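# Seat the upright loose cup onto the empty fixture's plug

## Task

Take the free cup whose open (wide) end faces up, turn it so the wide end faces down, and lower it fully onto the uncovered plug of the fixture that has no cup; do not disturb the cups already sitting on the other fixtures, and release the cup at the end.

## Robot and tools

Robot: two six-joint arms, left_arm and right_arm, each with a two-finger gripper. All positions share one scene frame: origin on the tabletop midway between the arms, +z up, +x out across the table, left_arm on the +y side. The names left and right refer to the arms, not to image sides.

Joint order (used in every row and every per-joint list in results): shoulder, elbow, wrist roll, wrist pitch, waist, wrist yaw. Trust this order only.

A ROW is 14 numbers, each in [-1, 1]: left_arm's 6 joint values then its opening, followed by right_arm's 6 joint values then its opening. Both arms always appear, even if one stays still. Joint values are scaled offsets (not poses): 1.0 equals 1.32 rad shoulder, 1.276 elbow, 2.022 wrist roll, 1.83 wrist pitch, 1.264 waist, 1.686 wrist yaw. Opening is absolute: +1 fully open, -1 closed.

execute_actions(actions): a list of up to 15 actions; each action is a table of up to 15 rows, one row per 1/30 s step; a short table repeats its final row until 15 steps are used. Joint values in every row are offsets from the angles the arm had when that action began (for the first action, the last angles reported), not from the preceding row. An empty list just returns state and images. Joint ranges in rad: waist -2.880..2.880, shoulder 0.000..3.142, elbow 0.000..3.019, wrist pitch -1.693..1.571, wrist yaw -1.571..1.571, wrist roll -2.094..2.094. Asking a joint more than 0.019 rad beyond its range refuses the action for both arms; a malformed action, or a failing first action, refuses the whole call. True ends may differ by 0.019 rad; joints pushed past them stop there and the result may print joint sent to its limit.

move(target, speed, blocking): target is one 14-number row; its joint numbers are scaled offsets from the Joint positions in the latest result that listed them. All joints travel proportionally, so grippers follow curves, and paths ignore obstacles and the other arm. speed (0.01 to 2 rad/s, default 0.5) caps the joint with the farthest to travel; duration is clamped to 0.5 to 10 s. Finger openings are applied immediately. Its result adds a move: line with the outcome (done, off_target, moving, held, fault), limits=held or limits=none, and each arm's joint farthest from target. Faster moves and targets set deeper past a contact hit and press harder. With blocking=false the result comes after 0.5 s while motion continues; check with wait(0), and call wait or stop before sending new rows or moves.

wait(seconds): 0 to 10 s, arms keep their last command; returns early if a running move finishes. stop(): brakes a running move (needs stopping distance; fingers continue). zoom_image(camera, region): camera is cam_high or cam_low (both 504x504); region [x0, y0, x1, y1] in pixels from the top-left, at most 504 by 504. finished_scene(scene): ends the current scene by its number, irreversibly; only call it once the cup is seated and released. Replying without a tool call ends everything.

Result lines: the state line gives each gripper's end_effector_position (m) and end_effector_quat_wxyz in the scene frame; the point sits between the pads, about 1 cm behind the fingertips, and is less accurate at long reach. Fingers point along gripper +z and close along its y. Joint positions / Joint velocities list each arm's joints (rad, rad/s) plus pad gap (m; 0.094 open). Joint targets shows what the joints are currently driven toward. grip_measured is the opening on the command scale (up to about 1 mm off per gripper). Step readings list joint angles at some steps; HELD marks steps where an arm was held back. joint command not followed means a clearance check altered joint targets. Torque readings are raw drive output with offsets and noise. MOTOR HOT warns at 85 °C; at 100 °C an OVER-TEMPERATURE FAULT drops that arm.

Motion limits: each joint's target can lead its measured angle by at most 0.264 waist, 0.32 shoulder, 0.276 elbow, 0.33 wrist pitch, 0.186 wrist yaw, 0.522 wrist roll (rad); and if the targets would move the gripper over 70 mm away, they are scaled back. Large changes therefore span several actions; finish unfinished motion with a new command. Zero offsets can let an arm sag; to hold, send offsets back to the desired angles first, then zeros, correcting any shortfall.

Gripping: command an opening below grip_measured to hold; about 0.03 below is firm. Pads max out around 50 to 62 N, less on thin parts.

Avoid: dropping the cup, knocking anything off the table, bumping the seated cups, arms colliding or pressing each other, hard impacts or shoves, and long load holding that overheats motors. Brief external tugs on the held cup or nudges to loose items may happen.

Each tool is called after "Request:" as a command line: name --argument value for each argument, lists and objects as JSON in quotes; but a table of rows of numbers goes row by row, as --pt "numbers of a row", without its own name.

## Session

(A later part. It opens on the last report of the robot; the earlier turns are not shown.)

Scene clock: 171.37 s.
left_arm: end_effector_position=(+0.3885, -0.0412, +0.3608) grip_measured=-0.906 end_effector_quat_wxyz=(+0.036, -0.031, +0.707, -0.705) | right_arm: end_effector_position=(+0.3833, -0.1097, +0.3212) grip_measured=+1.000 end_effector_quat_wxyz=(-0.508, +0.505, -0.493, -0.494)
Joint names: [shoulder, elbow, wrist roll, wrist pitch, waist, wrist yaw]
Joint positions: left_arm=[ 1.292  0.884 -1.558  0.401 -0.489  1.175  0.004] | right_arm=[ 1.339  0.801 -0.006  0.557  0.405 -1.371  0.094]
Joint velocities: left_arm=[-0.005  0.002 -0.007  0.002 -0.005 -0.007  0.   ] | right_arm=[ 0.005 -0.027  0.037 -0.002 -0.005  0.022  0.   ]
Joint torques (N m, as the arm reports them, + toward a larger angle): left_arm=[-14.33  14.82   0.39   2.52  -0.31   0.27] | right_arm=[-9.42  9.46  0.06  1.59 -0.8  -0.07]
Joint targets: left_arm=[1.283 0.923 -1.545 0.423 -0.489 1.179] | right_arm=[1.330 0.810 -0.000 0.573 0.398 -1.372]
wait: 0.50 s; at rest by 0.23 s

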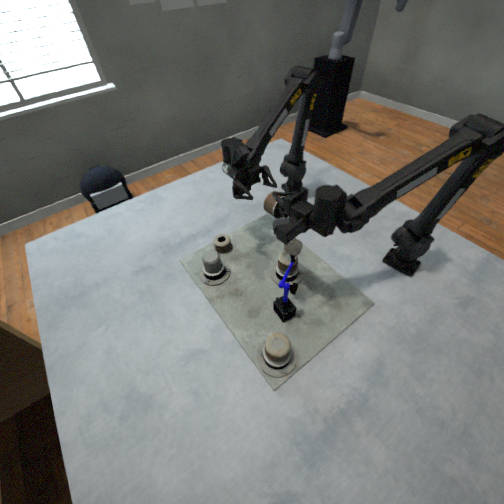

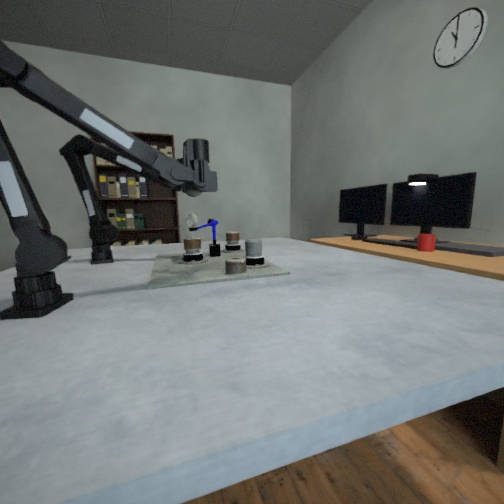

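Request:
execute_actions --actions '[[[-0.007,0.0306,0.0064,0.012,0,0.002,-1.0, 0.004,0.020,0.003,0.0060,0.000,0.000,1.0],[-0.007,0.0306,0.0064,0.012,0,0.002,-1.0, 0.013,0.034,0.003,0.0044,0.0055,0.0018,1.0],[-0.007,0.0306,0.0064,0.012,0,0.002,-1.0, 0.0150,0.0360,0.003,0.0044,0.0085,0.0040,1.0],[-0.007,0.0306,0.0064,0.012,0,0.002,-1.0, 0.0170,0.0375,0.003,0.0044,0.0130,0.0074,1.0],[-0.007,0.0306,0.0064,0.012,0,0.002,-1.0, 0.0193,0.0388,0.003,0.0044,0.0188,0.0117,1.0],[-0.007,0.0306,0.0064,0.012,0,0.002,-1.0, 0.0218,0.0402,0.003,0.0044,0.0250,0.0163,1.0],[-0.007,0.0306,0.0064,0.012,0,0.002,-1.0, 0.0243,0.0416,0.003,0.0044,0.0312,0.0210,1.0],[-0.007,0.0306,0.0064,0.012,0,0.002,-1.0, 0.0268,0.0430,0.003,0.0044,0.0374,0.0256,1.0],[-0.007,0.0306,0.0064,0.012,0,0.002,-1.0, 0.0293,0.0444,0.003,0.0044,0.0436,0.0303,1.0],[-0.007,0.0306,0.0064,0.012,0,0.002,-1.0, 0.0318,0.0458,0.003,0.0044,0.0498,0.0349,1.0],[-0.007,0.0306,0.0064,0.012,0,0.002,-1.0, 0.0343,0.0472,0.003,0.0044,0.0560,0.0395,1.0],[-0.007,0.0306,0.0064,0.012,0,0.002,-1.0, 0.0365,0.0485,0.003,0.0044,0.0615,0.0436,1.0],[-0.007,0.0306,0.0064,0.012,0,0.002,-1.0, 0.0383,0.0495,0.003,0.0044,0.0658,0.0468,1.0],[-0.007,0.0306,0.0064,0.012,0,0.002,-1.0, 0.0395,0.0502,0.003,0.0044,0.0687,0.0490,1.0],[-0.007,0.0306,0.0064,0.012,0,0.002,-1.0, 0.0402,0.0506,0.003,0.0044,0.0702,0.0501,1.0]]]'

Request:
wait --seconds 0.5

Scene clock: 207.50 s.
left_arm: end_effector_position=(+0.3885, -0.0412, +0.3608) grip_measured=-0.906 end_effector_quat_wxyz=(+0.036, -0.031, +0.707, -0.705) | right_arm: end_effector_position=(+0.3843, -0.0760, +0.3080) grip_measured=+1.000 end_effector_quat_wxyz=(-0.498, +0.499, -0.502, -0.500)
Joint names: [shoulder, elbow, wrist roll, wrist pitch, waist, wrist yaw]
Joint positions: left_arm=[ 1.292  0.884 -1.558  0.401 -0.489  1.175  0.004] | right_arm=[ 1.378  0.81  -0.006  0.557  0.484 -1.292  0.094]
Joint velocities: left_arm=[ 0.005  0.002 -0.007 -0.017 -0.015  0.037 -0.   ] | right_arm=[ 0.073  0.022 -0.007 -0.007  0.181  0.095  0.   ]
Joint torques (N m, as the arm reports them, + toward a larger angle): left_arm=[-14.17  14.87   0.38   2.52   0.32   0.24] | right_arm=[-9.22 12.91  0.05  1.36 -0.03  0.05]
Joint targets: left_arm=[1.283 0.923 -1.545 0.423 -0.489 1.178] | right_arm=[1.392 0.866 -0.000 0.565 0.493 -1.286]
Step readings (joint positions):
0: left_arm=[1.292 0.884 -1.558 0.401 -0.489 1.175] | right_arm=[1.339 0.801 -0.006 0.557 0.405 -1.371]
1: left_arm=[1.292 0.884 -1.558 0.401 -0.489 1.175] | right_arm=[1.339 0.801 -0.006 0.557 0.405 -1.371]
2: left_arm=[1.292 0.884 -1.558 0.401 -0.489 1.175] | right_arm=[1.339 0.801 -0.006 0.557 0.405 -1.371]
4: left_arm=[1.292 0.884 -1.558 0.401 -0.489 1.175] | right_arm=[1.341 0.801 -0.006 0.557 0.406 -1.365]
8: left_arm=[1.292 0.884 -1.558 0.401 -0.489 1.175] | right_arm=[1.351 0.801 -0.006 0.557 0.424 -1.337]
15: Joint positions above

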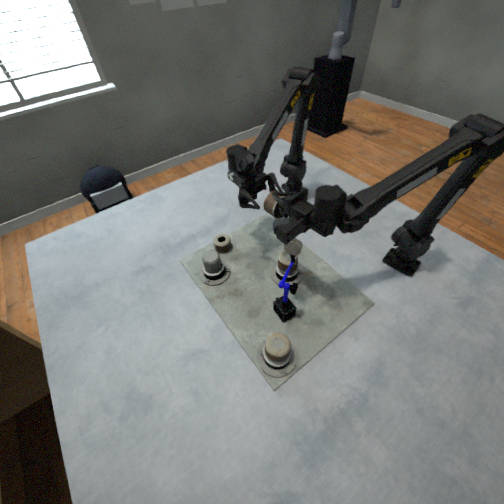

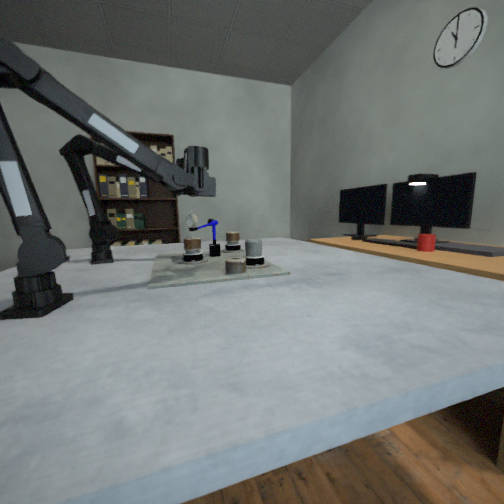

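Scene clock: 208.00 s.
left_arm: end_effector_position=(+0.3885, -0.0412, +0.3608) grip_measured=-0.906 end_effector_quat_wxyz=(+0.036, -0.031, +0.707, -0.705) | right_arm: end_effector_position=(+0.3833, -0.0722, +0.3077) grip_measured=+1.000 end_effector_quat_wxyz=(-0.496, +0.501, -0.501, -0.502)
Joint names: [shoulder, elbow, wrist roll, wrist pitch, waist, wrist yaw]
Joint positions: left_arm=[ 1.292  0.884 -1.558  0.401 -0.489  1.175  0.004] | right_arm=[ 1.382  0.812 -0.006  0.557  0.493 -1.289  0.094]
Joint velocities: left_arm=[-0.005 -0.007  0.007  0.012 -0.005 -0.081  0.   ] | right_arm=[-0.005 -0.012  0.022  0.007 -0.005 -0.007  0.   ]
Joint torques (N m, as the arm reports them, + toward a larger angle): left_arm=[-14.23  14.87   0.38   2.53   0.23   0.24] | right_arm=[-8.58 12.93  0.05  1.36 -0.12  0.06]
Joint targets: left_arm=[1.283 0.923 -1.545 0.423 -0.489 1.178] | right_arm=[1.392 0.866 -0.000 0.565 0.493 -1.286]
wait: 0.50 s; at rest by 0.23 s

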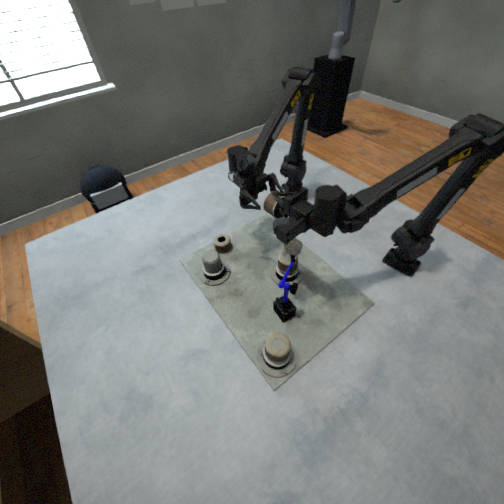

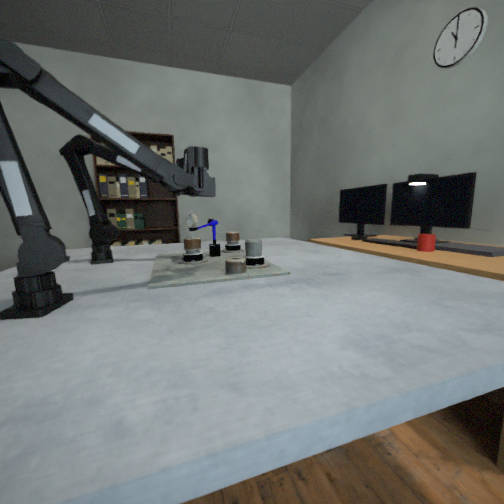

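Request:
execute_actions --actions '[]'

Scene clock: 217.27 s.
left_arm: end_effector_position=(+0.3885, -0.0412, +0.3608) grip_measured=-0.906 end_effector_quat_wxyz=(+0.036, -0.031, +0.707, -0.705) | right_arm: end_effector_position=(+0.3833, -0.0722, +0.3077) grip_measured=+1.000 end_effector_quat_wxyz=(-0.496, +0.501, -0.501, -0.502)
Joint names: [shoulder, elbow, wrist roll, wrist pitch, waist, wrist yaw]
Joint positions: left_arm=[ 1.292  0.884 -1.558  0.401 -0.489  1.175  0.004] | right_arm=[ 1.382  0.812 -0.006  0.557  0.493 -1.289  0.094]
Joint velocities: left_arm=[ 0.005 -0.012  0.051 -0.007 -0.005 -0.022  0.   ] | right_arm=[-0.005 -0.007 -0.037  0.007 -0.005 -0.007  0.   ]
Joint torques (N m, as the arm reports them, + toward a larger angle): left_arm=[-14.25  14.87   0.38   2.53   0.26   0.24] | right_arm=[-8.51 12.89  0.05  1.39 -0.11  0.06]
Joint targets: left_arm=[1.283 0.923 -1.545 0.423 -0.489 1.178] | right_arm=[1.392 0.866 -0.000 0.565 0.493 -1.286]

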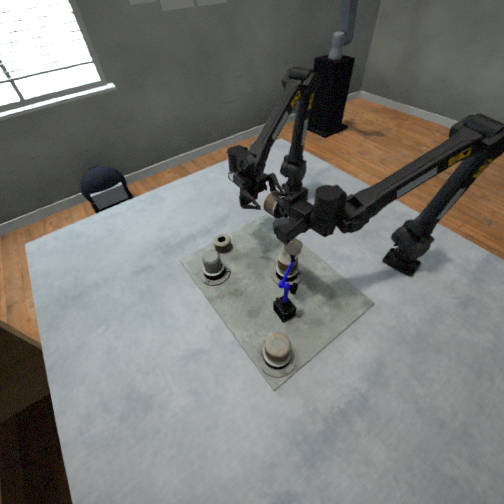

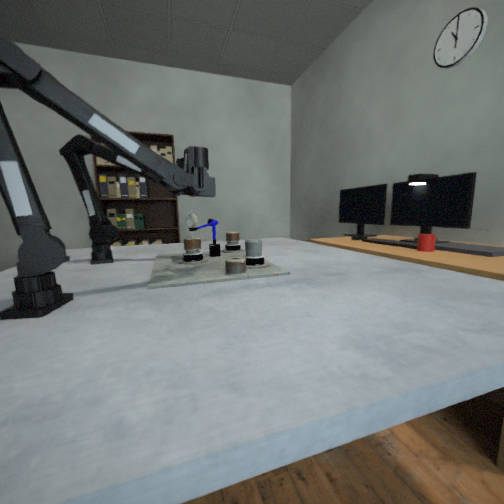

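Request:
zoom_image --camera "cam_high" --region '[230, 165, 310, 240]'

Request:
zoom_image --camera "cam_low" --region '[160, 135, 240, 210]'

Region (230, 165, 310, 240) of cam_high's 504x504 image, scaled by 6.300, with more detail than that image has; it fills the top 472 rows of this view, and the rest is white.

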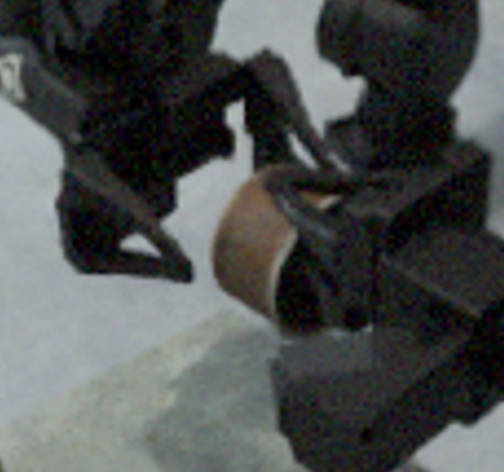

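Region (160, 135, 240, 210) of cam_low's 504x504 image, scaled by 6.300, with more detail than that image has; it fills the top 472 rows of this view, and the rest is white.

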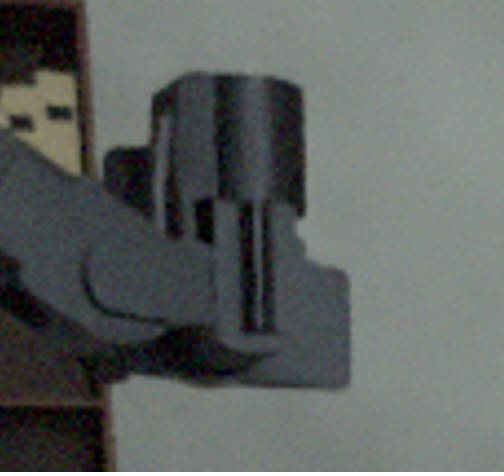

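Request:
execute_actions --actions '[[[-0.007,0.0306,0.0064,0.012,0,0.002,-1.0,0.0077,0.0426,0.003,0.0044,0.0006,0.0023,1.0],[-0.007,0.0306,0.0064,0.012,0,0.002,-1.0,0.0080,0.0434,0.003,0.0044,0.0024,0.0036,1.0],[-0.007,0.0306,0.0064,0.012,0,0.002,-1.0,0.0086,0.0446,0.003,0.0044,0.0051,0.0057,1.0],[-0.007,0.0306,0.0064,0.012,0,0.002,-1.0,0.0093,0.0462,0.003,0.0044,0.0085,0.0083,1.0],[-0.007,0.0306,0.0064,0.012,0,0.002,-1.0,0.0101,0.0480,0.003,0.0044,0.0126,0.0115,1.0],[-0.007,0.0306,0.0064,0.012,0,0.002,-1.0,0.0109,0.0500,0.003,0.0044,0.0171,0.0149,1.0],[-0.007,0.0306,0.0064,0.012,0,0.002,-1.0,0.0119,0.0522,0.003,0.0044,0.0219,0.0186,1.0],[-0.007,0.0306,0.0064,0.012,0,0.002,-1.0,0.0128,0.0544,0.003,0.0044,0.0268,0.0223,1.0],[-0.007,0.0306,0.0064,0.012,0,0.002,-1.0,0.0138,0.0565,0.003,0.0044,0.0315,0.0260,1.0],[-0.007,0.0306,0.0064,0.012,0,0.002,-1.0,0.0146,0.0586,0.003,0.0044,0.0360,0.0295,1.0],[-0.007,0.0306,0.0064,0.012,0,0.002,-1.0,0.0154,0.0604,0.003,0.0044,0.0401,0.0326,1.0],[-0.007,0.0306,0.0064,0.012,0,0.002,-1.0,0.0161,0.0620,0.003,0.0044,0.0436,0.0353,1.0],[-0.007,0.0306,0.0064,0.012,0,0.002,-1.0,0.0167,0.0632,0.003,0.0044,0.0463,0.0373,1.0],[-0.007,0.0306,0.0064,0.012,0,0.002,-1.0,0.0170,0.0640,0.003,0.0044,0.0480,0.0387,1.0],[-0.007,0.0306,0.0064,0.012,0,0.002,-1.0,0.0171,0.0643,0.003,0.0044,0.0487,0.0392,1.0]]]'

Request:
wait --seconds 0.5

Request:
zoom_image --camera "cam_high" --region '[230, 165, 310, 240]'

Scene clock: 231.07 s.
left_arm: end_effector_position=(+0.3885, -0.0412, +0.3608) grip_measured=-0.906 end_effector_quat_wxyz=(+0.036, -0.031, +0.707, -0.705) | right_arm: end_effector_position=(+0.3842, -0.0482, +0.3175) grip_measured=+1.000 end_effector_quat_wxyz=(-0.505, +0.503, -0.496, -0.497)
Joint names: [shoulder, elbow, wrist roll, wrist pitch, waist, wrist yaw]
Joint positions: left_arm=[ 1.292  0.884 -1.558  0.401 -0.489  1.175  0.004] | right_arm=[ 1.389  0.841 -0.006  0.557  0.548 -1.227  0.094]
Joint velocities: left_arm=[ 0.005 -0.002 -0.022 -0.017  0.005 -0.022 -0.001] | right_arm=[ 0.005  0.022 -0.022 -0.017  0.132  0.037  0.   ]
Joint torques (N m, as the arm reports them, + toward a larger angle): left_arm=[-14.26  14.88   0.39   2.54   0.34   0.25] | right_arm=[-8.78 12.73  0.05  1.39 -0.33  0.04]
Joint targets: left_arm=[1.283 0.923 -1.545 0.423 -0.489 1.178] | right_arm=[1.404 0.894 -0.000 0.565 0.555 -1.223]
Step readings (joint positions):
0: left_arm=[1.292 0.884 -1.558 0.401 -0.489 1.175] | right_arm=[1.382 0.812 -0.006 0.557 0.493 -1.289]
1: left_arm=[1.292 0.884 -1.558 0.401 -0.489 1.175] | right_arm=[1.382 0.812 -0.006 0.557 0.493 -1.288]
2: left_arm=[1.292 0.884 -1.558 0.401 -0.489 1.175] | right_arm=[1.382 0.812 -0.006 0.557 0.493 -1.287]
4: left_arm=[1.292 0.884 -1.558 0.401 -0.489 1.175] | right_arm=[1.382 0.813 -0.006 0.557 0.494 -1.281]
8: left_arm=[1.292 0.884 -1.558 0.401 -0.489 1.175] | right_arm=[1.383 0.821 -0.006 0.557 0.504 -1.259]
15: Joint positions above

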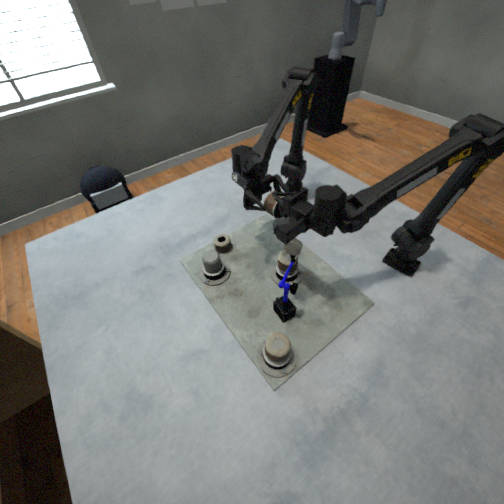

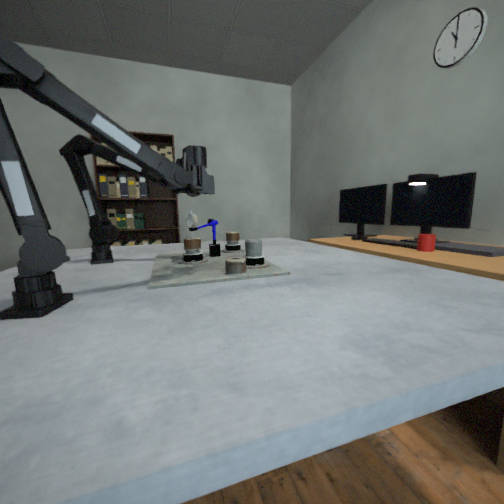

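Scene clock: 231.57 s.
left_arm: end_effector_position=(+0.3885, -0.0412, +0.3608) grip_measured=-0.906 end_effector_quat_wxyz=(+0.036, -0.031, +0.707, -0.705) | right_arm: end_effector_position=(+0.3832, -0.0460, +0.3175) grip_measured=+1.000 end_effector_quat_wxyz=(-0.504, +0.503, -0.495, -0.497)
Joint names: [shoulder, elbow, wrist roll, wrist pitch, waist, wrist yaw]
Joint positions: left_arm=[ 1.292  0.884 -1.558  0.401 -0.489  1.175  0.004] | right_arm=[ 1.39   0.842 -0.006  0.557  0.554 -1.225  0.094]
Joint velocities: left_arm=[ 0.005 -0.002  0.051 -0.002 -0.024 -0.037 -0.001] | right_arm=[-0.005  0.017 -0.022  0.007 -0.005 -0.022  0.   ]
Joint torques (N m, as the arm reports them, + toward a larger angle): left_arm=[-14.32  14.89   0.39   2.53   0.32   0.24] | right_arm=[-8.53 12.91  0.06  1.41 -0.09  0.07]
Joint targets: left_arm=[1.283 0.923 -1.545 0.423 -0.489 1.178] | right_arm=[1.404 0.894 -0.000 0.565 0.555 -1.223]
wait: 0.50 s; at rest by 0.23 s

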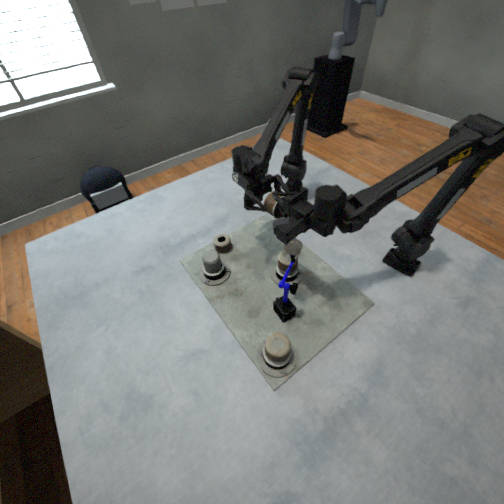

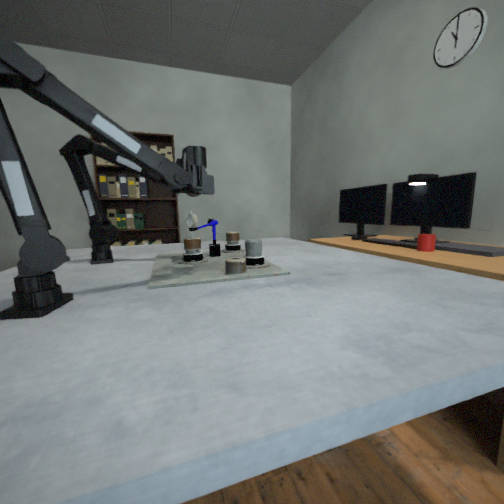

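Region (230, 165, 310, 240) of cam_high's 504x504 image, scaled by 6.300, with more detail than that image has; it fills the top 472 rows of this view, and the rest is white.

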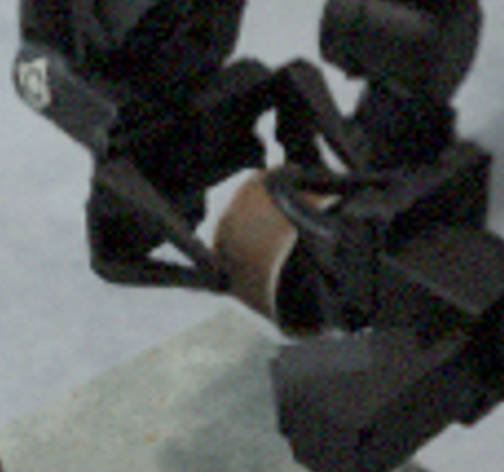

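Request:
execute_actions --actions '[[[-0.007,0.0306,0.0064,0.012,0,0.002,-1.0,0.0115,0.0408,0.003,0.0044,0.0008,0.0012,0.97],[-0.007,0.0306,0.0064,0.012,0,0.002,-1.0,0.0125,0.0408,0.003,0.0044,0.0008,0.0012,0.94],[-0.007,0.0306,0.0064,0.012,0,0.002,-1.0,0.0135,0.0408,0.003,0.0044,0.0008,0.0012,0.91],[-0.007,0.0306,0.0064,0.012,0,0.002,-1.0,0.0145,0.0408,0.003,0.0044,0.0008,0.0012,0.88],[-0.007,0.0306,0.0064,0.012,0,0.002,-1.0,0.0155,0.0408,0.003,0.0044,0.0008,0.0012,0.85],[-0.007,0.0306,0.0064,0.012,0,0.002,-1.0,0.0165,0.0408,0.003,0.0044,0.0008,0.0012,0.82],[-0.007,0.0306,0.0064,0.012,0,0.002,-1.0,0.0167,0.0408,0.003,0.0044,0.0008,0.0012,0.79],[-0.007,0.0306,0.0064,0.012,0,0.002,-1.0,0.0167,0.0408,0.003,0.0044,0.0008,0.0012,0.76],[-0.007,0.0306,0.0064,0.012,0,0.002,-1.0,0.0167,0.0408,0.003,0.0044,0.0008,0.0012,0.73],[-0.007,0.0306,0.0064,0.012,0,0.002,-1.0,0.0167,0.0408,0.003,0.0044,0.0008,0.0012,0.70],[-0.007,0.0306,0.0064,0.012,0,0.002,-1.0,0.0167,0.0408,0.003,0.0044,0.0008,0.0012,0.68],[-0.007,0.0306,0.0064,0.012,0,0.002,-1.0,0.0167,0.0408,0.003,0.0044,0.0008,0.0012,0.66],[-0.007,0.0306,0.0064,0.012,0,0.002,-1.0,0.0167,0.0408,0.003,0.0044,0.0008,0.0012,0.64],[-0.007,0.0306,0.0064,0.012,0,0.002,-1.0,0.0167,0.0408,0.003,0.0044,0.0008,0.0012,0.63],[-0.007,0.0306,0.0064,0.012,0,0.002,-1.0,0.0167,0.0408,0.003,0.0044,0.0008,0.0012,0.62]]]'

Request:
wait --seconds 0.4

Request:
zoom_image --camera "cam_high" --region '[230, 165, 310, 240]'

Scene clock: 242.40 s.
left_arm: end_effector_position=(+0.3877, -0.0412, +0.3608) grip_measured=-0.906 end_effector_quat_wxyz=(+0.034, -0.030, +0.707, -0.705) | right_arm: end_effector_position=(+0.3862, -0.0453, +0.3135) grip_measured=+0.628 end_effector_quat_wxyz=(-0.503, +0.501, -0.499, -0.497)
Joint names: [shoulder, elbow, wrist roll, wrist pitch, waist, wrist yaw]
Joint positions: left_arm=[ 1.292  0.884 -1.558  0.401 -0.489  1.179  0.004] | right_arm=[ 1.4    0.843 -0.006  0.557  0.554 -1.22   0.076]
Joint velocities: left_arm=[-0.005  0.002 -0.11  -0.007 -0.005  0.051 -0.001] | right_arm=[ 0.024  0.012 -0.007  0.007 -0.005  0.022 -0.011]
Joint torques (N m, as the arm reports them, + toward a larger angle): left_arm=[-14.41  14.89   0.39   2.5    0.22   0.02] | right_arm=[-8.46 12.7   0.05  1.4  -0.35 -0.22]
Joint targets: left_arm=[1.283 0.923 -1.545 0.423 -0.489 1.178] | right_arm=[1.412 0.894 -0.000 0.565 0.555 -1.223]
Step readings (joint positions):
0: left_arm=[1.292 0.884 -1.558 0.401 -0.489 1.175] | right_arm=[1.390 0.842 -0.006 0.557 0.554 -1.225]
1: left_arm=[1.292 0.884 -1.558 0.401 -0.489 1.175] | right_arm=[1.390 0.842 -0.006 0.557 0.554 -1.225]
2: left_arm=[1.292 0.884 -1.558 0.401 -0.489 1.175] | right_arm=[1.390 0.842 -0.006 0.557 0.554 -1.225]
4: left_arm=[1.292 0.884 -1.558 0.401 -0.489 1.175] | right_arm=[1.391 0.842 -0.006 0.557 0.554 -1.225]
8: left_arm=[1.292 0.884 -1.558 0.401 -0.489 1.175] | right_arm=[1.396 0.842 -0.006 0.557 0.554 -1.225]
15: Joint positions above

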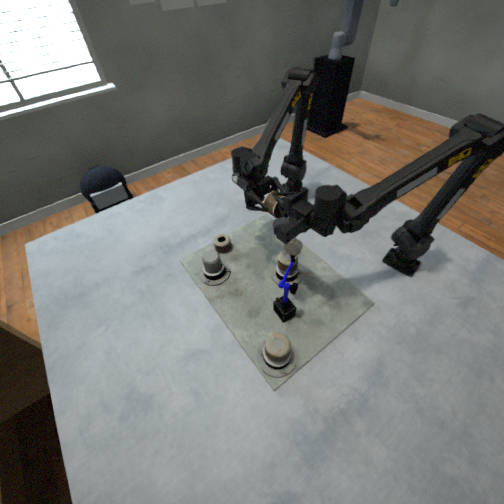

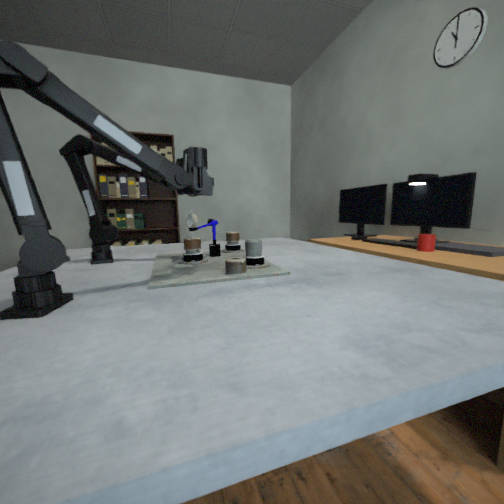

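Scene clock: 242.80 s.
left_arm: end_effector_position=(+0.3877, -0.0412, +0.3608) grip_measured=-0.906 end_effector_quat_wxyz=(+0.034, -0.030, +0.707, -0.705) | right_arm: end_effector_position=(+0.3864, -0.0452, +0.3133) grip_measured=+0.623 end_effector_quat_wxyz=(-0.503, +0.501, -0.499, -0.497)
Joint names: [shoulder, elbow, wrist roll, wrist pitch, waist, wrist yaw]
Joint positions: left_arm=[ 1.292  0.884 -1.558  0.401 -0.489  1.179  0.004] | right_arm=[ 1.4    0.844 -0.006  0.557  0.554 -1.22   0.076]
Joint velocities: left_arm=[-0.005 -0.002 -0.066  0.012 -0.005  0.037  0.   ] | right_arm=[-0.015 -0.012  0.022 -0.002  0.015  0.007 -0.   ]
Joint torques (N m, as the arm reports them, + toward a larger angle): left_arm=[-14.29  14.92   0.38   2.5    0.29   0.05] | right_arm=[-8.66 12.79  0.05  1.43  0.   -0.17]
Joint targets: left_arm=[1.283 0.923 -1.545 0.423 -0.489 1.178] | right_arm=[1.412 0.894 -0.000 0.565 0.555 -1.224]
wait: 0.40 s; at rest by 0.17 s

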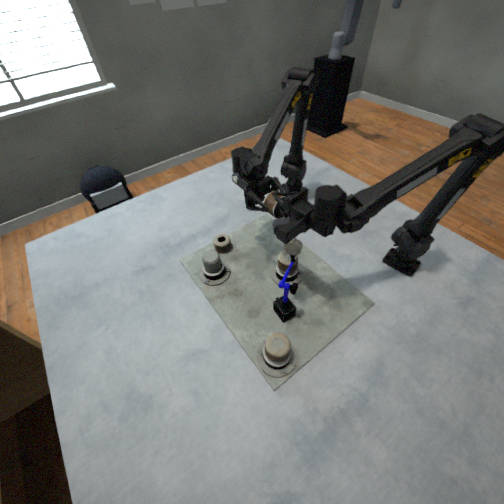

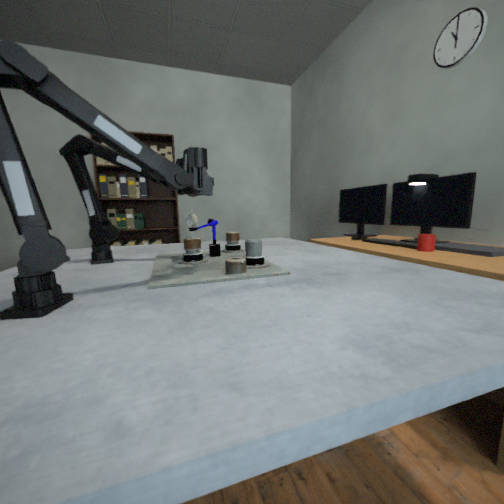

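Region (230, 165, 310, 240) of cam_high's 504x504 image, scaled by 6.300, with more detail than that image has; it fills the top 472 rows of this view, and the rest is white.

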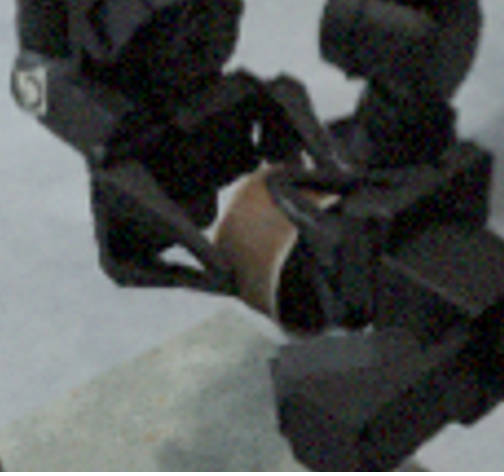

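Request:
execute_actions --actions '[[[-0.007,0.0306,0.0064,0.012,0,-0.0006,-1.0,0.0093,0.0394,0.003,0.0044,0.0008,-0.0023,0.65],[-0.007,0.0306,0.0064,0.012,0,-0.0006,-1.0,0.0097,0.0399,0.003,0.0044,0.0010,-0.0020,0.68],[-0.007,0.0306,0.0064,0.012,0,-0.0006,-1.0,0.0104,0.0407,0.003,0.0044,0.0014,-0.0016,0.70],[-0.007,0.0306,0.0064,0.012,0,-0.0006,-1.0,0.0113,0.0417,0.003,0.0044,0.0020,-0.0011,0.70],[-0.007,0.0306,0.0064,0.012,0,-0.0006,-1.0,0.0123,0.0429,0.003,0.0044,0.0027,-0.0005,0.70],[-0.007,0.0306,0.0064,0.012,0,-0.0006,-1.0,0.0134,0.0442,0.003,0.0044,0.0035,0.0002,0.70],[-0.007,0.0306,0.0064,0.012,0,-0.0006,-1.0,0.0147,0.0455,0.003,0.0044,0.0043,0.0009,0.70],[-0.007,0.0306,0.0064,0.012,0,-0.0006,-1.0,0.0159,0.0470,0.003,0.0044,0.0051,0.0017,0.70],[-0.007,0.0306,0.0064,0.012,0,-0.0006,-1.0,0.0171,0.0483,0.003,0.0044,0.0059,0.0024,0.70],[-0.007,0.0306,0.0064,0.012,0,-0.0006,-1.0,0.0182,0.0496,0.003,0.0044,0.0067,0.0031,0.70],[-0.007,0.0306,0.0064,0.012,0,-0.0006,-1.0,0.0193,0.0508,0.003,0.0044,0.0073,0.0037,0.70],[-0.007,0.0306,0.0064,0.012,0,-0.0006,-1.0,0.0202,0.0518,0.003,0.0044,0.0079,0.0042,0.70],[-0.007,0.0306,0.0064,0.012,0,-0.0006,-1.0,0.0208,0.0526,0.003,0.0044,0.0083,0.0046,0.70],[-0.007,0.0306,0.0064,0.012,0,-0.0006,-1.0,0.0213,0.0531,0.003,0.0044,0.0086,0.0049,0.70],[-0.007,0.0306,0.0064,0.012,0,-0.0006,-1.0,0.0214,0.0533,0.003,0.0044,0.0087,0.0050,0.70]]]'

Request:
wait --seconds 0.4

Request:
zoom_image --camera "cam_high" --region '[230, 165, 310, 240]'

Scene clock: 268.67 s.
left_arm: end_effector_position=(+0.3877, -0.0412, +0.3608) grip_measured=-0.906 end_effector_quat_wxyz=(+0.034, -0.030, +0.707, -0.705) | right_arm: end_effector_position=(+0.3916, -0.0425, +0.3132) grip_measured=+0.698 end_effector_quat_wxyz=(-0.504, +0.500, -0.500, -0.497)
Joint names: [shoulder, elbow, wrist roll, wrist pitch, waist, wrist yaw]
Joint positions: left_arm=[ 1.292  0.884 -1.558  0.401 -0.489  1.179  0.004] | right_arm=[ 1.414  0.857 -0.006  0.557  0.556 -1.214  0.08 ]
Joint velocities: left_arm=[-0.005 -0.002 -0.037  0.002 -0.005 -0.022 -0.001] | right_arm=[ 0.005  0.022 -0.022 -0.002  0.015  0.037 -0.001]
Joint torques (N m, as the arm reports them, + toward a larger angle): left_arm=[-14.23  14.96   0.38   2.53   0.27   0.07] | right_arm=[-8.67 13.02  0.05  1.4   0.29  0.09]
Joint targets: left_arm=[1.283 0.923 -1.545 0.423 -0.489 1.178] | right_arm=[1.429 0.912 -0.000 0.565 0.564 -1.211]
Step readings (joint positions):
0: left_arm=[1.292 0.884 -1.558 0.401 -0.489 1.179] | right_arm=[1.400 0.844 -0.006 0.557 0.554 -1.220]
1: left_arm=[1.292 0.884 -1.558 0.401 -0.489 1.179] | right_arm=[1.400 0.844 -0.006 0.557 0.554 -1.220]
2: left_arm=[1.292 0.884 -1.558 0.401 -0.489 1.179] | right_arm=[1.400 0.844 -0.006 0.557 0.554 -1.220]
4: left_arm=[1.292 0.884 -1.558 0.401 -0.489 1.179] | right_arm=[1.400 0.844 -0.006 0.557 0.554 -1.220]
8: left_arm=[1.292 0.884 -1.558 0.401 -0.489 1.179] | right_arm=[1.402 0.845 -0.006 0.557 0.554 -1.220]
15: Joint positions above

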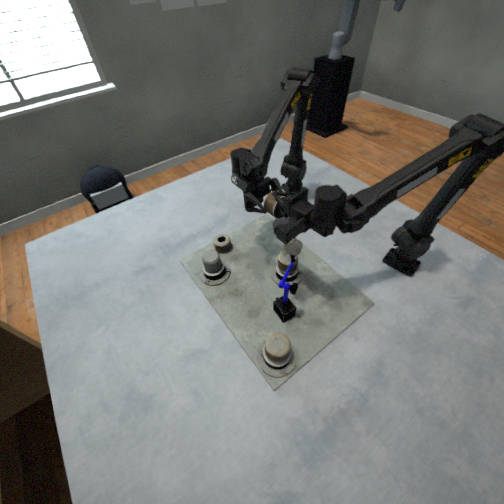

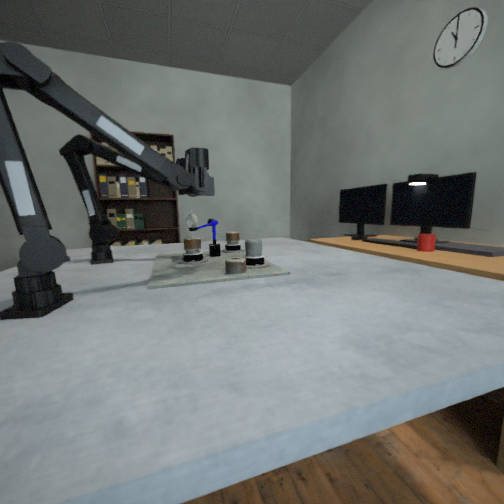

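Scene clock: 269.07 s.
left_arm: end_effector_position=(+0.3877, -0.0412, +0.3608) grip_measured=-0.906 end_effector_quat_wxyz=(+0.034, -0.030, +0.707, -0.705) | right_arm: end_effector_position=(+0.3914, -0.0416, +0.3130) grip_measured=+0.698 end_effector_quat_wxyz=(-0.503, +0.500, -0.500, -0.497)
Joint names: [shoulder, elbow, wrist roll, wrist pitch, waist, wrist yaw]
Joint positions: left_arm=[ 1.292  0.884 -1.558  0.401 -0.489  1.179  0.004] | right_arm=[ 1.415  0.858 -0.006  0.557  0.558 -1.214  0.08 ]
Joint velocities: left_arm=[ 0.005 -0.017 -0.037  0.017  0.005 -0.022 -0.   ] | right_arm=[ 0.005 -0.007 -0.081  0.002  0.005 -0.066 -0.   ]
Joint torques (N m, as the arm reports them, + toward a larger angle): left_arm=[-14.34  14.85   0.39   2.52   0.33   0.07] | right_arm=[-9.17 13.    0.05  1.41  0.47  0.06]
Joint targets: left_arm=[1.283 0.923 -1.545 0.423 -0.489 1.178] | right_arm=[1.429 0.912 -0.000 0.565 0.565 -1.211]
wait: 0.40 s; at rest by 0.17 s

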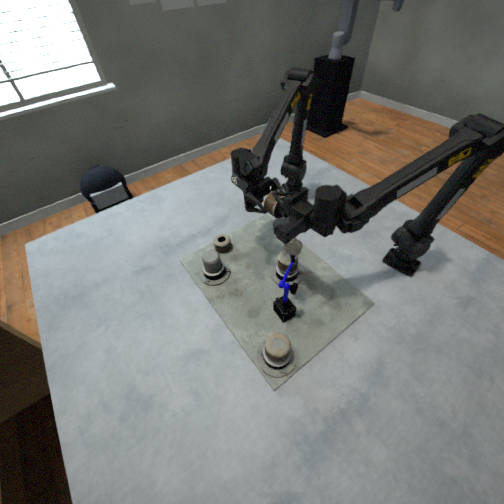

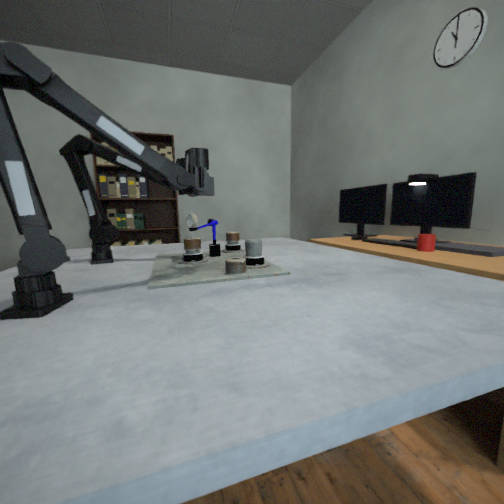

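Region (230, 165, 310, 240) of cam_high's 504x504 image, scaled by 6.300, with more detail than that image has; it fills the top 472 rows of this view, and the rest is white.

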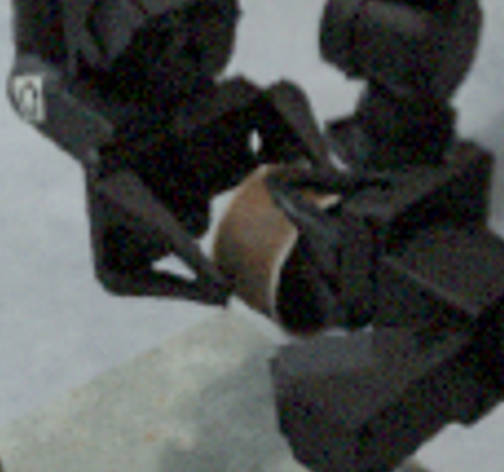

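Request:
execute_actions --actions '[[[-0.007,0.0306,0.0064,0.012,0,-0.0006,-1.0,0.0106,0.0426,0.003,0.0044,0.0062,0.0018,0.70],[-0.007,0.0306,0.0064,0.012,0,-0.0006,-1.0,0.0106,0.0430,0.003,0.0044,0.0070,0.0018,0.69],[-0.007,0.0306,0.0064,0.012,0,-0.0006,-1.0,0.0106,0.0434,0.003,0.0044,0.0078,0.0018,0.68],[-0.007,0.0306,0.0064,0.012,0,-0.0006,-1.0,0.0106,0.0439,0.003,0.0044,0.0086,0.0018,0.67],[-0.007,0.0306,0.0064,0.012,0,-0.0006,-1.0,0.0106,0.0439,0.003,0.0044,0.0095,0.0018,0.66],[-0.007,0.0306,0.0064,0.012,0,-0.0006,-1.0,0.0106,0.0439,0.003,0.0044,0.0095,0.0018,0.65],[-0.007,0.0306,0.0064,0.012,0,-0.0006,-1.0,0.0106,0.0439,0.003,0.0044,0.0095,0.0018,0.635],[-0.007,0.0306,0.0064,0.012,0,-0.0006,-1.0,0.0106,0.0439,0.003,0.0044,0.0095,0.0018,0.62],[-0.007,0.0306,0.0064,0.012,0,-0.0006,-1.0,0.0106,0.0439,0.003,0.0044,0.0095,0.0018,0.605],[-0.007,0.0306,0.0064,0.012,0,-0.0006,-1.0,0.0106,0.0439,0.003,0.0044,0.0095,0.0018,0.59],[-0.007,0.0306,0.0064,0.012,0,-0.0006,-1.0,0.0106,0.0439,0.003,0.0044,0.0095,0.0018,0.575],[-0.007,0.0306,0.0064,0.012,0,-0.0006,-1.0,0.0106,0.0439,0.003,0.0044,0.0095,0.0018,0.56],[-0.007,0.0306,0.0064,0.012,0,-0.0006,-1.0,0.0106,0.0439,0.003,0.0044,0.0095,0.0018,0.55],[-0.007,0.0306,0.0064,0.012,0,-0.0006,-1.0,0.0106,0.0439,0.003,0.0044,0.0095,0.0018,0.54],[-0.007,0.0306,0.0064,0.012,0,-0.0006,-1.0,0.0106,0.0439,0.003,0.0044,0.0095,0.0018,0.53]]]'

Request:
wait --seconds 0.3

Request:
zoom_image --camera "cam_high" --region '[230, 165, 310, 240]'

Scene clock: 277.57 s.
left_arm: end_effector_position=(+0.3877, -0.0412, +0.3608) grip_measured=-0.906 end_effector_quat_wxyz=(+0.035, -0.030, +0.707, -0.705) | right_arm: end_effector_position=(+0.3896, -0.0393, +0.3130) grip_measured=+0.538 end_effector_quat_wxyz=(-0.502, +0.501, -0.499, -0.498)
Joint names: [shoulder, elbow, wrist roll, wrist pitch, waist, wrist yaw]
Joint positions: left_arm=[ 1.292  0.884 -1.558  0.401 -0.489  1.179  0.004] | right_arm=[ 1.415  0.858 -0.006  0.557  0.563 -1.213  0.072]
Joint velocities: left_arm=[-0.015  0.002 -0.022  0.012  0.005  0.007  0.001] | right_arm=[-0.015 -0.002  0.007 -0.007  0.005  0.007 -0.01 ]
Joint torques (N m, as the arm reports them, + toward a larger angle): left_arm=[-14.1   14.82   0.35   2.53  -0.18   0.09] | right_arm=[-8.49 13.32  0.05  1.44 -0.4   0.07]
Joint targets: left_arm=[1.283 0.923 -1.545 0.423 -0.489 1.179] | right_arm=[1.429 0.914 -0.000 0.565 0.570 -1.210]
Step readings (joint positions):
0: left_arm=[1.292 0.884 -1.558 0.401 -0.489 1.179] | right_arm=[1.415 0.858 -0.006 0.557 0.558 -1.214]
1: left_arm=[1.292 0.884 -1.558 0.401 -0.489 1.179] | right_arm=[1.415 0.858 -0.006 0.557 0.558 -1.214]
2: left_arm=[1.292 0.884 -1.558 0.401 -0.489 1.179] | right_arm=[1.415 0.858 -0.006 0.557 0.558 -1.214]
4: left_arm=[1.292 0.884 -1.558 0.401 -0.489 1.179] | right_arm=[1.415 0.858 -0.006 0.557 0.558 -1.213]
8: left_arm=[1.292 0.884 -1.558 0.401 -0.489 1.179] | right_arm=[1.415 0.858 -0.006 0.557 0.562 -1.213]
15: Joint positions above

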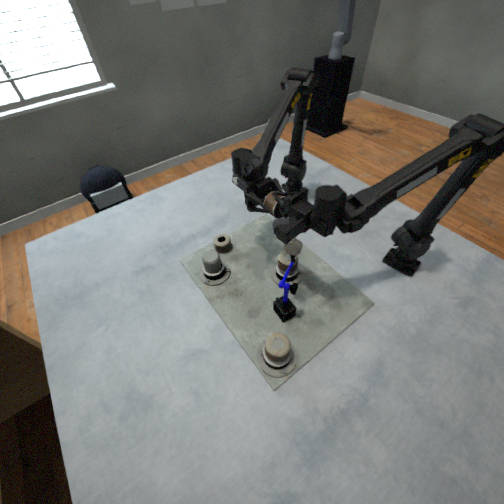

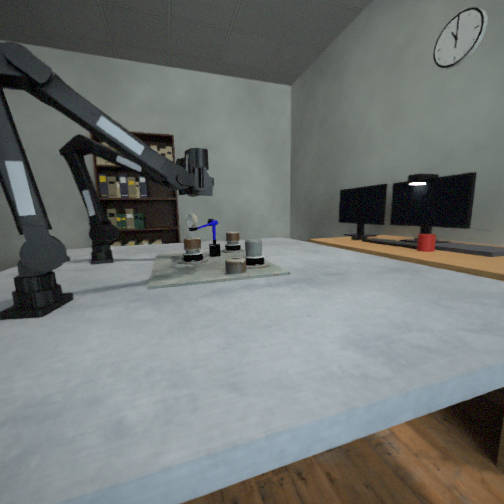

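Scene clock: 277.87 s.
left_arm: end_effector_position=(+0.3877, -0.0412, +0.3608) grip_measured=-0.906 end_effector_quat_wxyz=(+0.035, -0.029, +0.707, -0.705) | right_arm: end_effector_position=(+0.3895, -0.0391, +0.3130) grip_measured=+0.533 end_effector_quat_wxyz=(-0.502, +0.502, -0.498, -0.498)
Joint names: [shoulder, elbow, wrist roll, wrist pitch, waist, wrist yaw]
Joint positions: left_arm=[ 1.292  0.884 -1.557  0.401 -0.489  1.179  0.004] | right_arm=[ 1.415  0.858 -0.006  0.557  0.564 -1.213  0.072]
Joint velocities: left_arm=[-0.015  0.007  0.007 -0.002 -0.005 -0.007 -0.001] | right_arm=[-0.015  0.002  0.007 -0.017 -0.015 -0.051  0.   ]
Joint torques (N m, as the arm reports them, + toward a larger angle): left_arm=[-14.3   14.88   0.37   2.53   0.25   0.07] | right_arm=[-8.84 13.19  0.04  1.4   0.33  0.06]
Joint targets: left_arm=[1.283 0.923 -1.545 0.423 -0.489 1.179] | right_arm=[1.429 0.914 -0.000 0.565 0.570 -1.210]
wait: 0.30 s; at rest by 0.17 s

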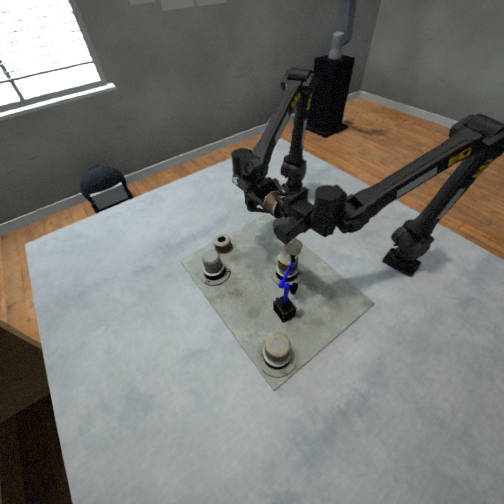

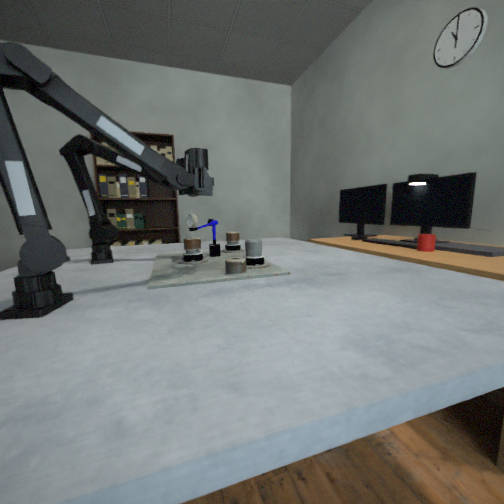

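Region (230, 165, 310, 240) of cam_high's 504x504 image, scaled by 6.300, with more detail than that image has; it fills the top 472 rows of this view, and the rest is white.

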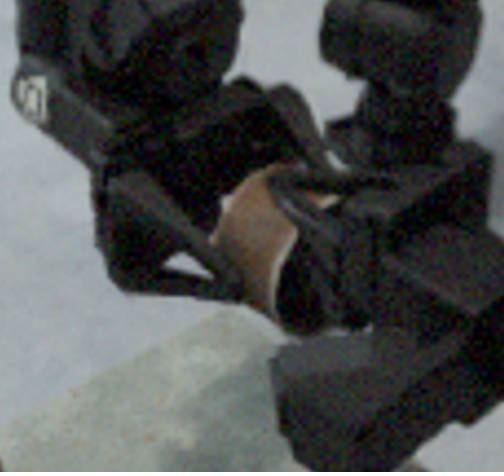

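Request:
execute_actions --actions '[[[-0.007,0.0306,0.0059,0.012,0,0,-1.0,0.0106,0.0439,0.003,0.0044,0.0047,0.0018,0.52],[-0.007,0.0306,0.0059,0.012,0,0,-1.0,0.0106,0.0439,0.003,0.0044,0.0047,0.0018,0.51],[-0.007,0.0306,0.0059,0.012,0,0,-1.0,0.0106,0.0439,0.003,0.0044,0.0047,0.0018,0.50],[-0.007,0.0306,0.0059,0.012,0,0,-1.0,0.0106,0.0439,0.003,0.0044,0.0047,0.0018,0.49],[-0.007,0.0306,0.0059,0.012,0,0,-1.0,0.0106,0.0439,0.003,0.0044,0.0047,0.0018,0.48],[-0.007,0.0306,0.0059,0.012,0,0,-1.0,0.0106,0.0439,0.003,0.0044,0.0047,0.0018,0.47],[-0.007,0.0306,0.0059,0.012,0,0,-1.0,0.0106,0.0439,0.003,0.0044,0.0047,0.0018,0.46],[-0.007,0.0306,0.0059,0.012,0,0,-1.0,0.0106,0.0439,0.003,0.0044,0.0047,0.0018,0.45],[-0.007,0.0306,0.0059,0.012,0,0,-1.0,0.0106,0.0439,0.003,0.0044,0.0047,0.0018,0.44],[-0.007,0.0306,0.0059,0.012,0,0,-1.0,0.0106,0.0439,0.003,0.0044,0.0047,0.0018,0.43],[-0.007,0.0306,0.0059,0.012,0,0,-1.0,0.0106,0.0439,0.003,0.0044,0.0047,0.0018,0.42]]]'

Scene clock: 281.70 s.
left_arm: end_effector_position=(+0.3878, -0.0412, +0.3609) grip_measured=-0.906 end_effector_quat_wxyz=(+0.036, -0.029, +0.707, -0.705) | right_arm: end_effector_position=(+0.3892, -0.0390, +0.3130) grip_measured=+0.478 end_effector_quat_wxyz=(-0.501, +0.502, -0.498, -0.499)
Joint names: [shoulder, elbow, wrist roll, wrist pitch, waist, wrist yaw]
Joint positions: left_arm=[ 1.292  0.884 -1.556  0.402 -0.489  1.179  0.004] | right_arm=[ 1.415  0.858 -0.006  0.557  0.564 -1.214  0.069]
Joint velocities: left_arm=[-0.005 -0.002  0.037 -0.012 -0.015 -0.007 -0.   ] | right_arm=[-0.005 -0.002 -0.007  0.007 -0.024  0.051 -0.   ]
Joint torques (N m, as the arm reports them, + toward a larger angle): left_arm=[-14.25  14.88   0.37   2.51   0.26   0.13] | right_arm=[-8.82 13.19  0.05  1.41  0.33  0.11]
Joint targets: left_arm=[1.283 0.923 -1.545 0.423 -0.489 1.179] | right_arm=[1.429 0.914 -0.000 0.565 0.570 -1.210]
Step readings (joint positions):
0: left_arm=[1.292 0.884 -1.557 0.402 -0.489 1.179] | right_arm=[1.415 0.858 -0.006 0.557 0.564 -1.213]
1: left_arm=[1.292 0.884 -1.557 0.402 -0.489 1.179] | right_arm=[1.415 0.858 -0.006 0.557 0.564 -1.213]
2: left_arm=[1.292 0.884 -1.557 0.402 -0.489 1.179] | right_arm=[1.415 0.858 -0.006 0.557 0.564 -1.214]
4: left_arm=[1.292 0.884 -1.556 0.402 -0.489 1.179] | right_arm=[1.415 0.858 -0.006 0.557 0.564 -1.214]
8: left_arm=[1.292 0.884 -1.556 0.402 -0.489 1.179] | right_arm=[1.415 0.858 -0.006 0.557 0.564 -1.214]
15: Joint positions above

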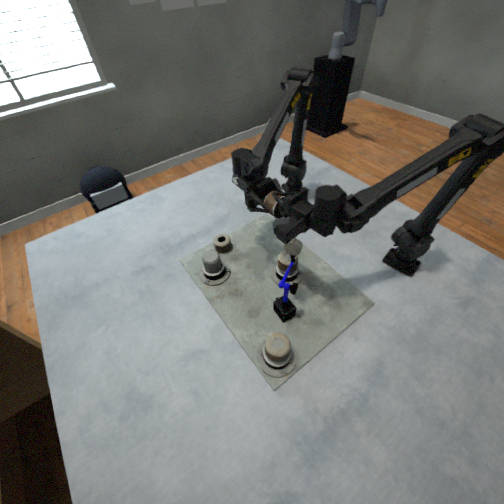

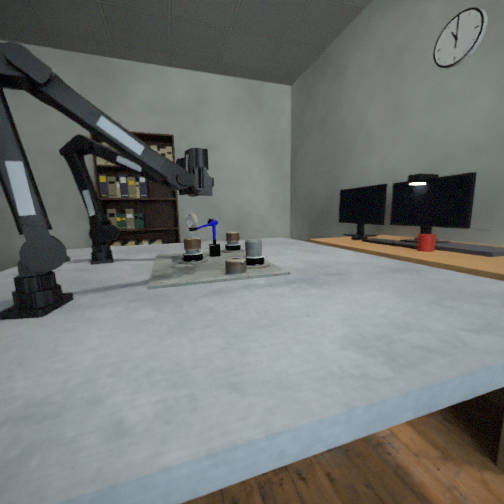

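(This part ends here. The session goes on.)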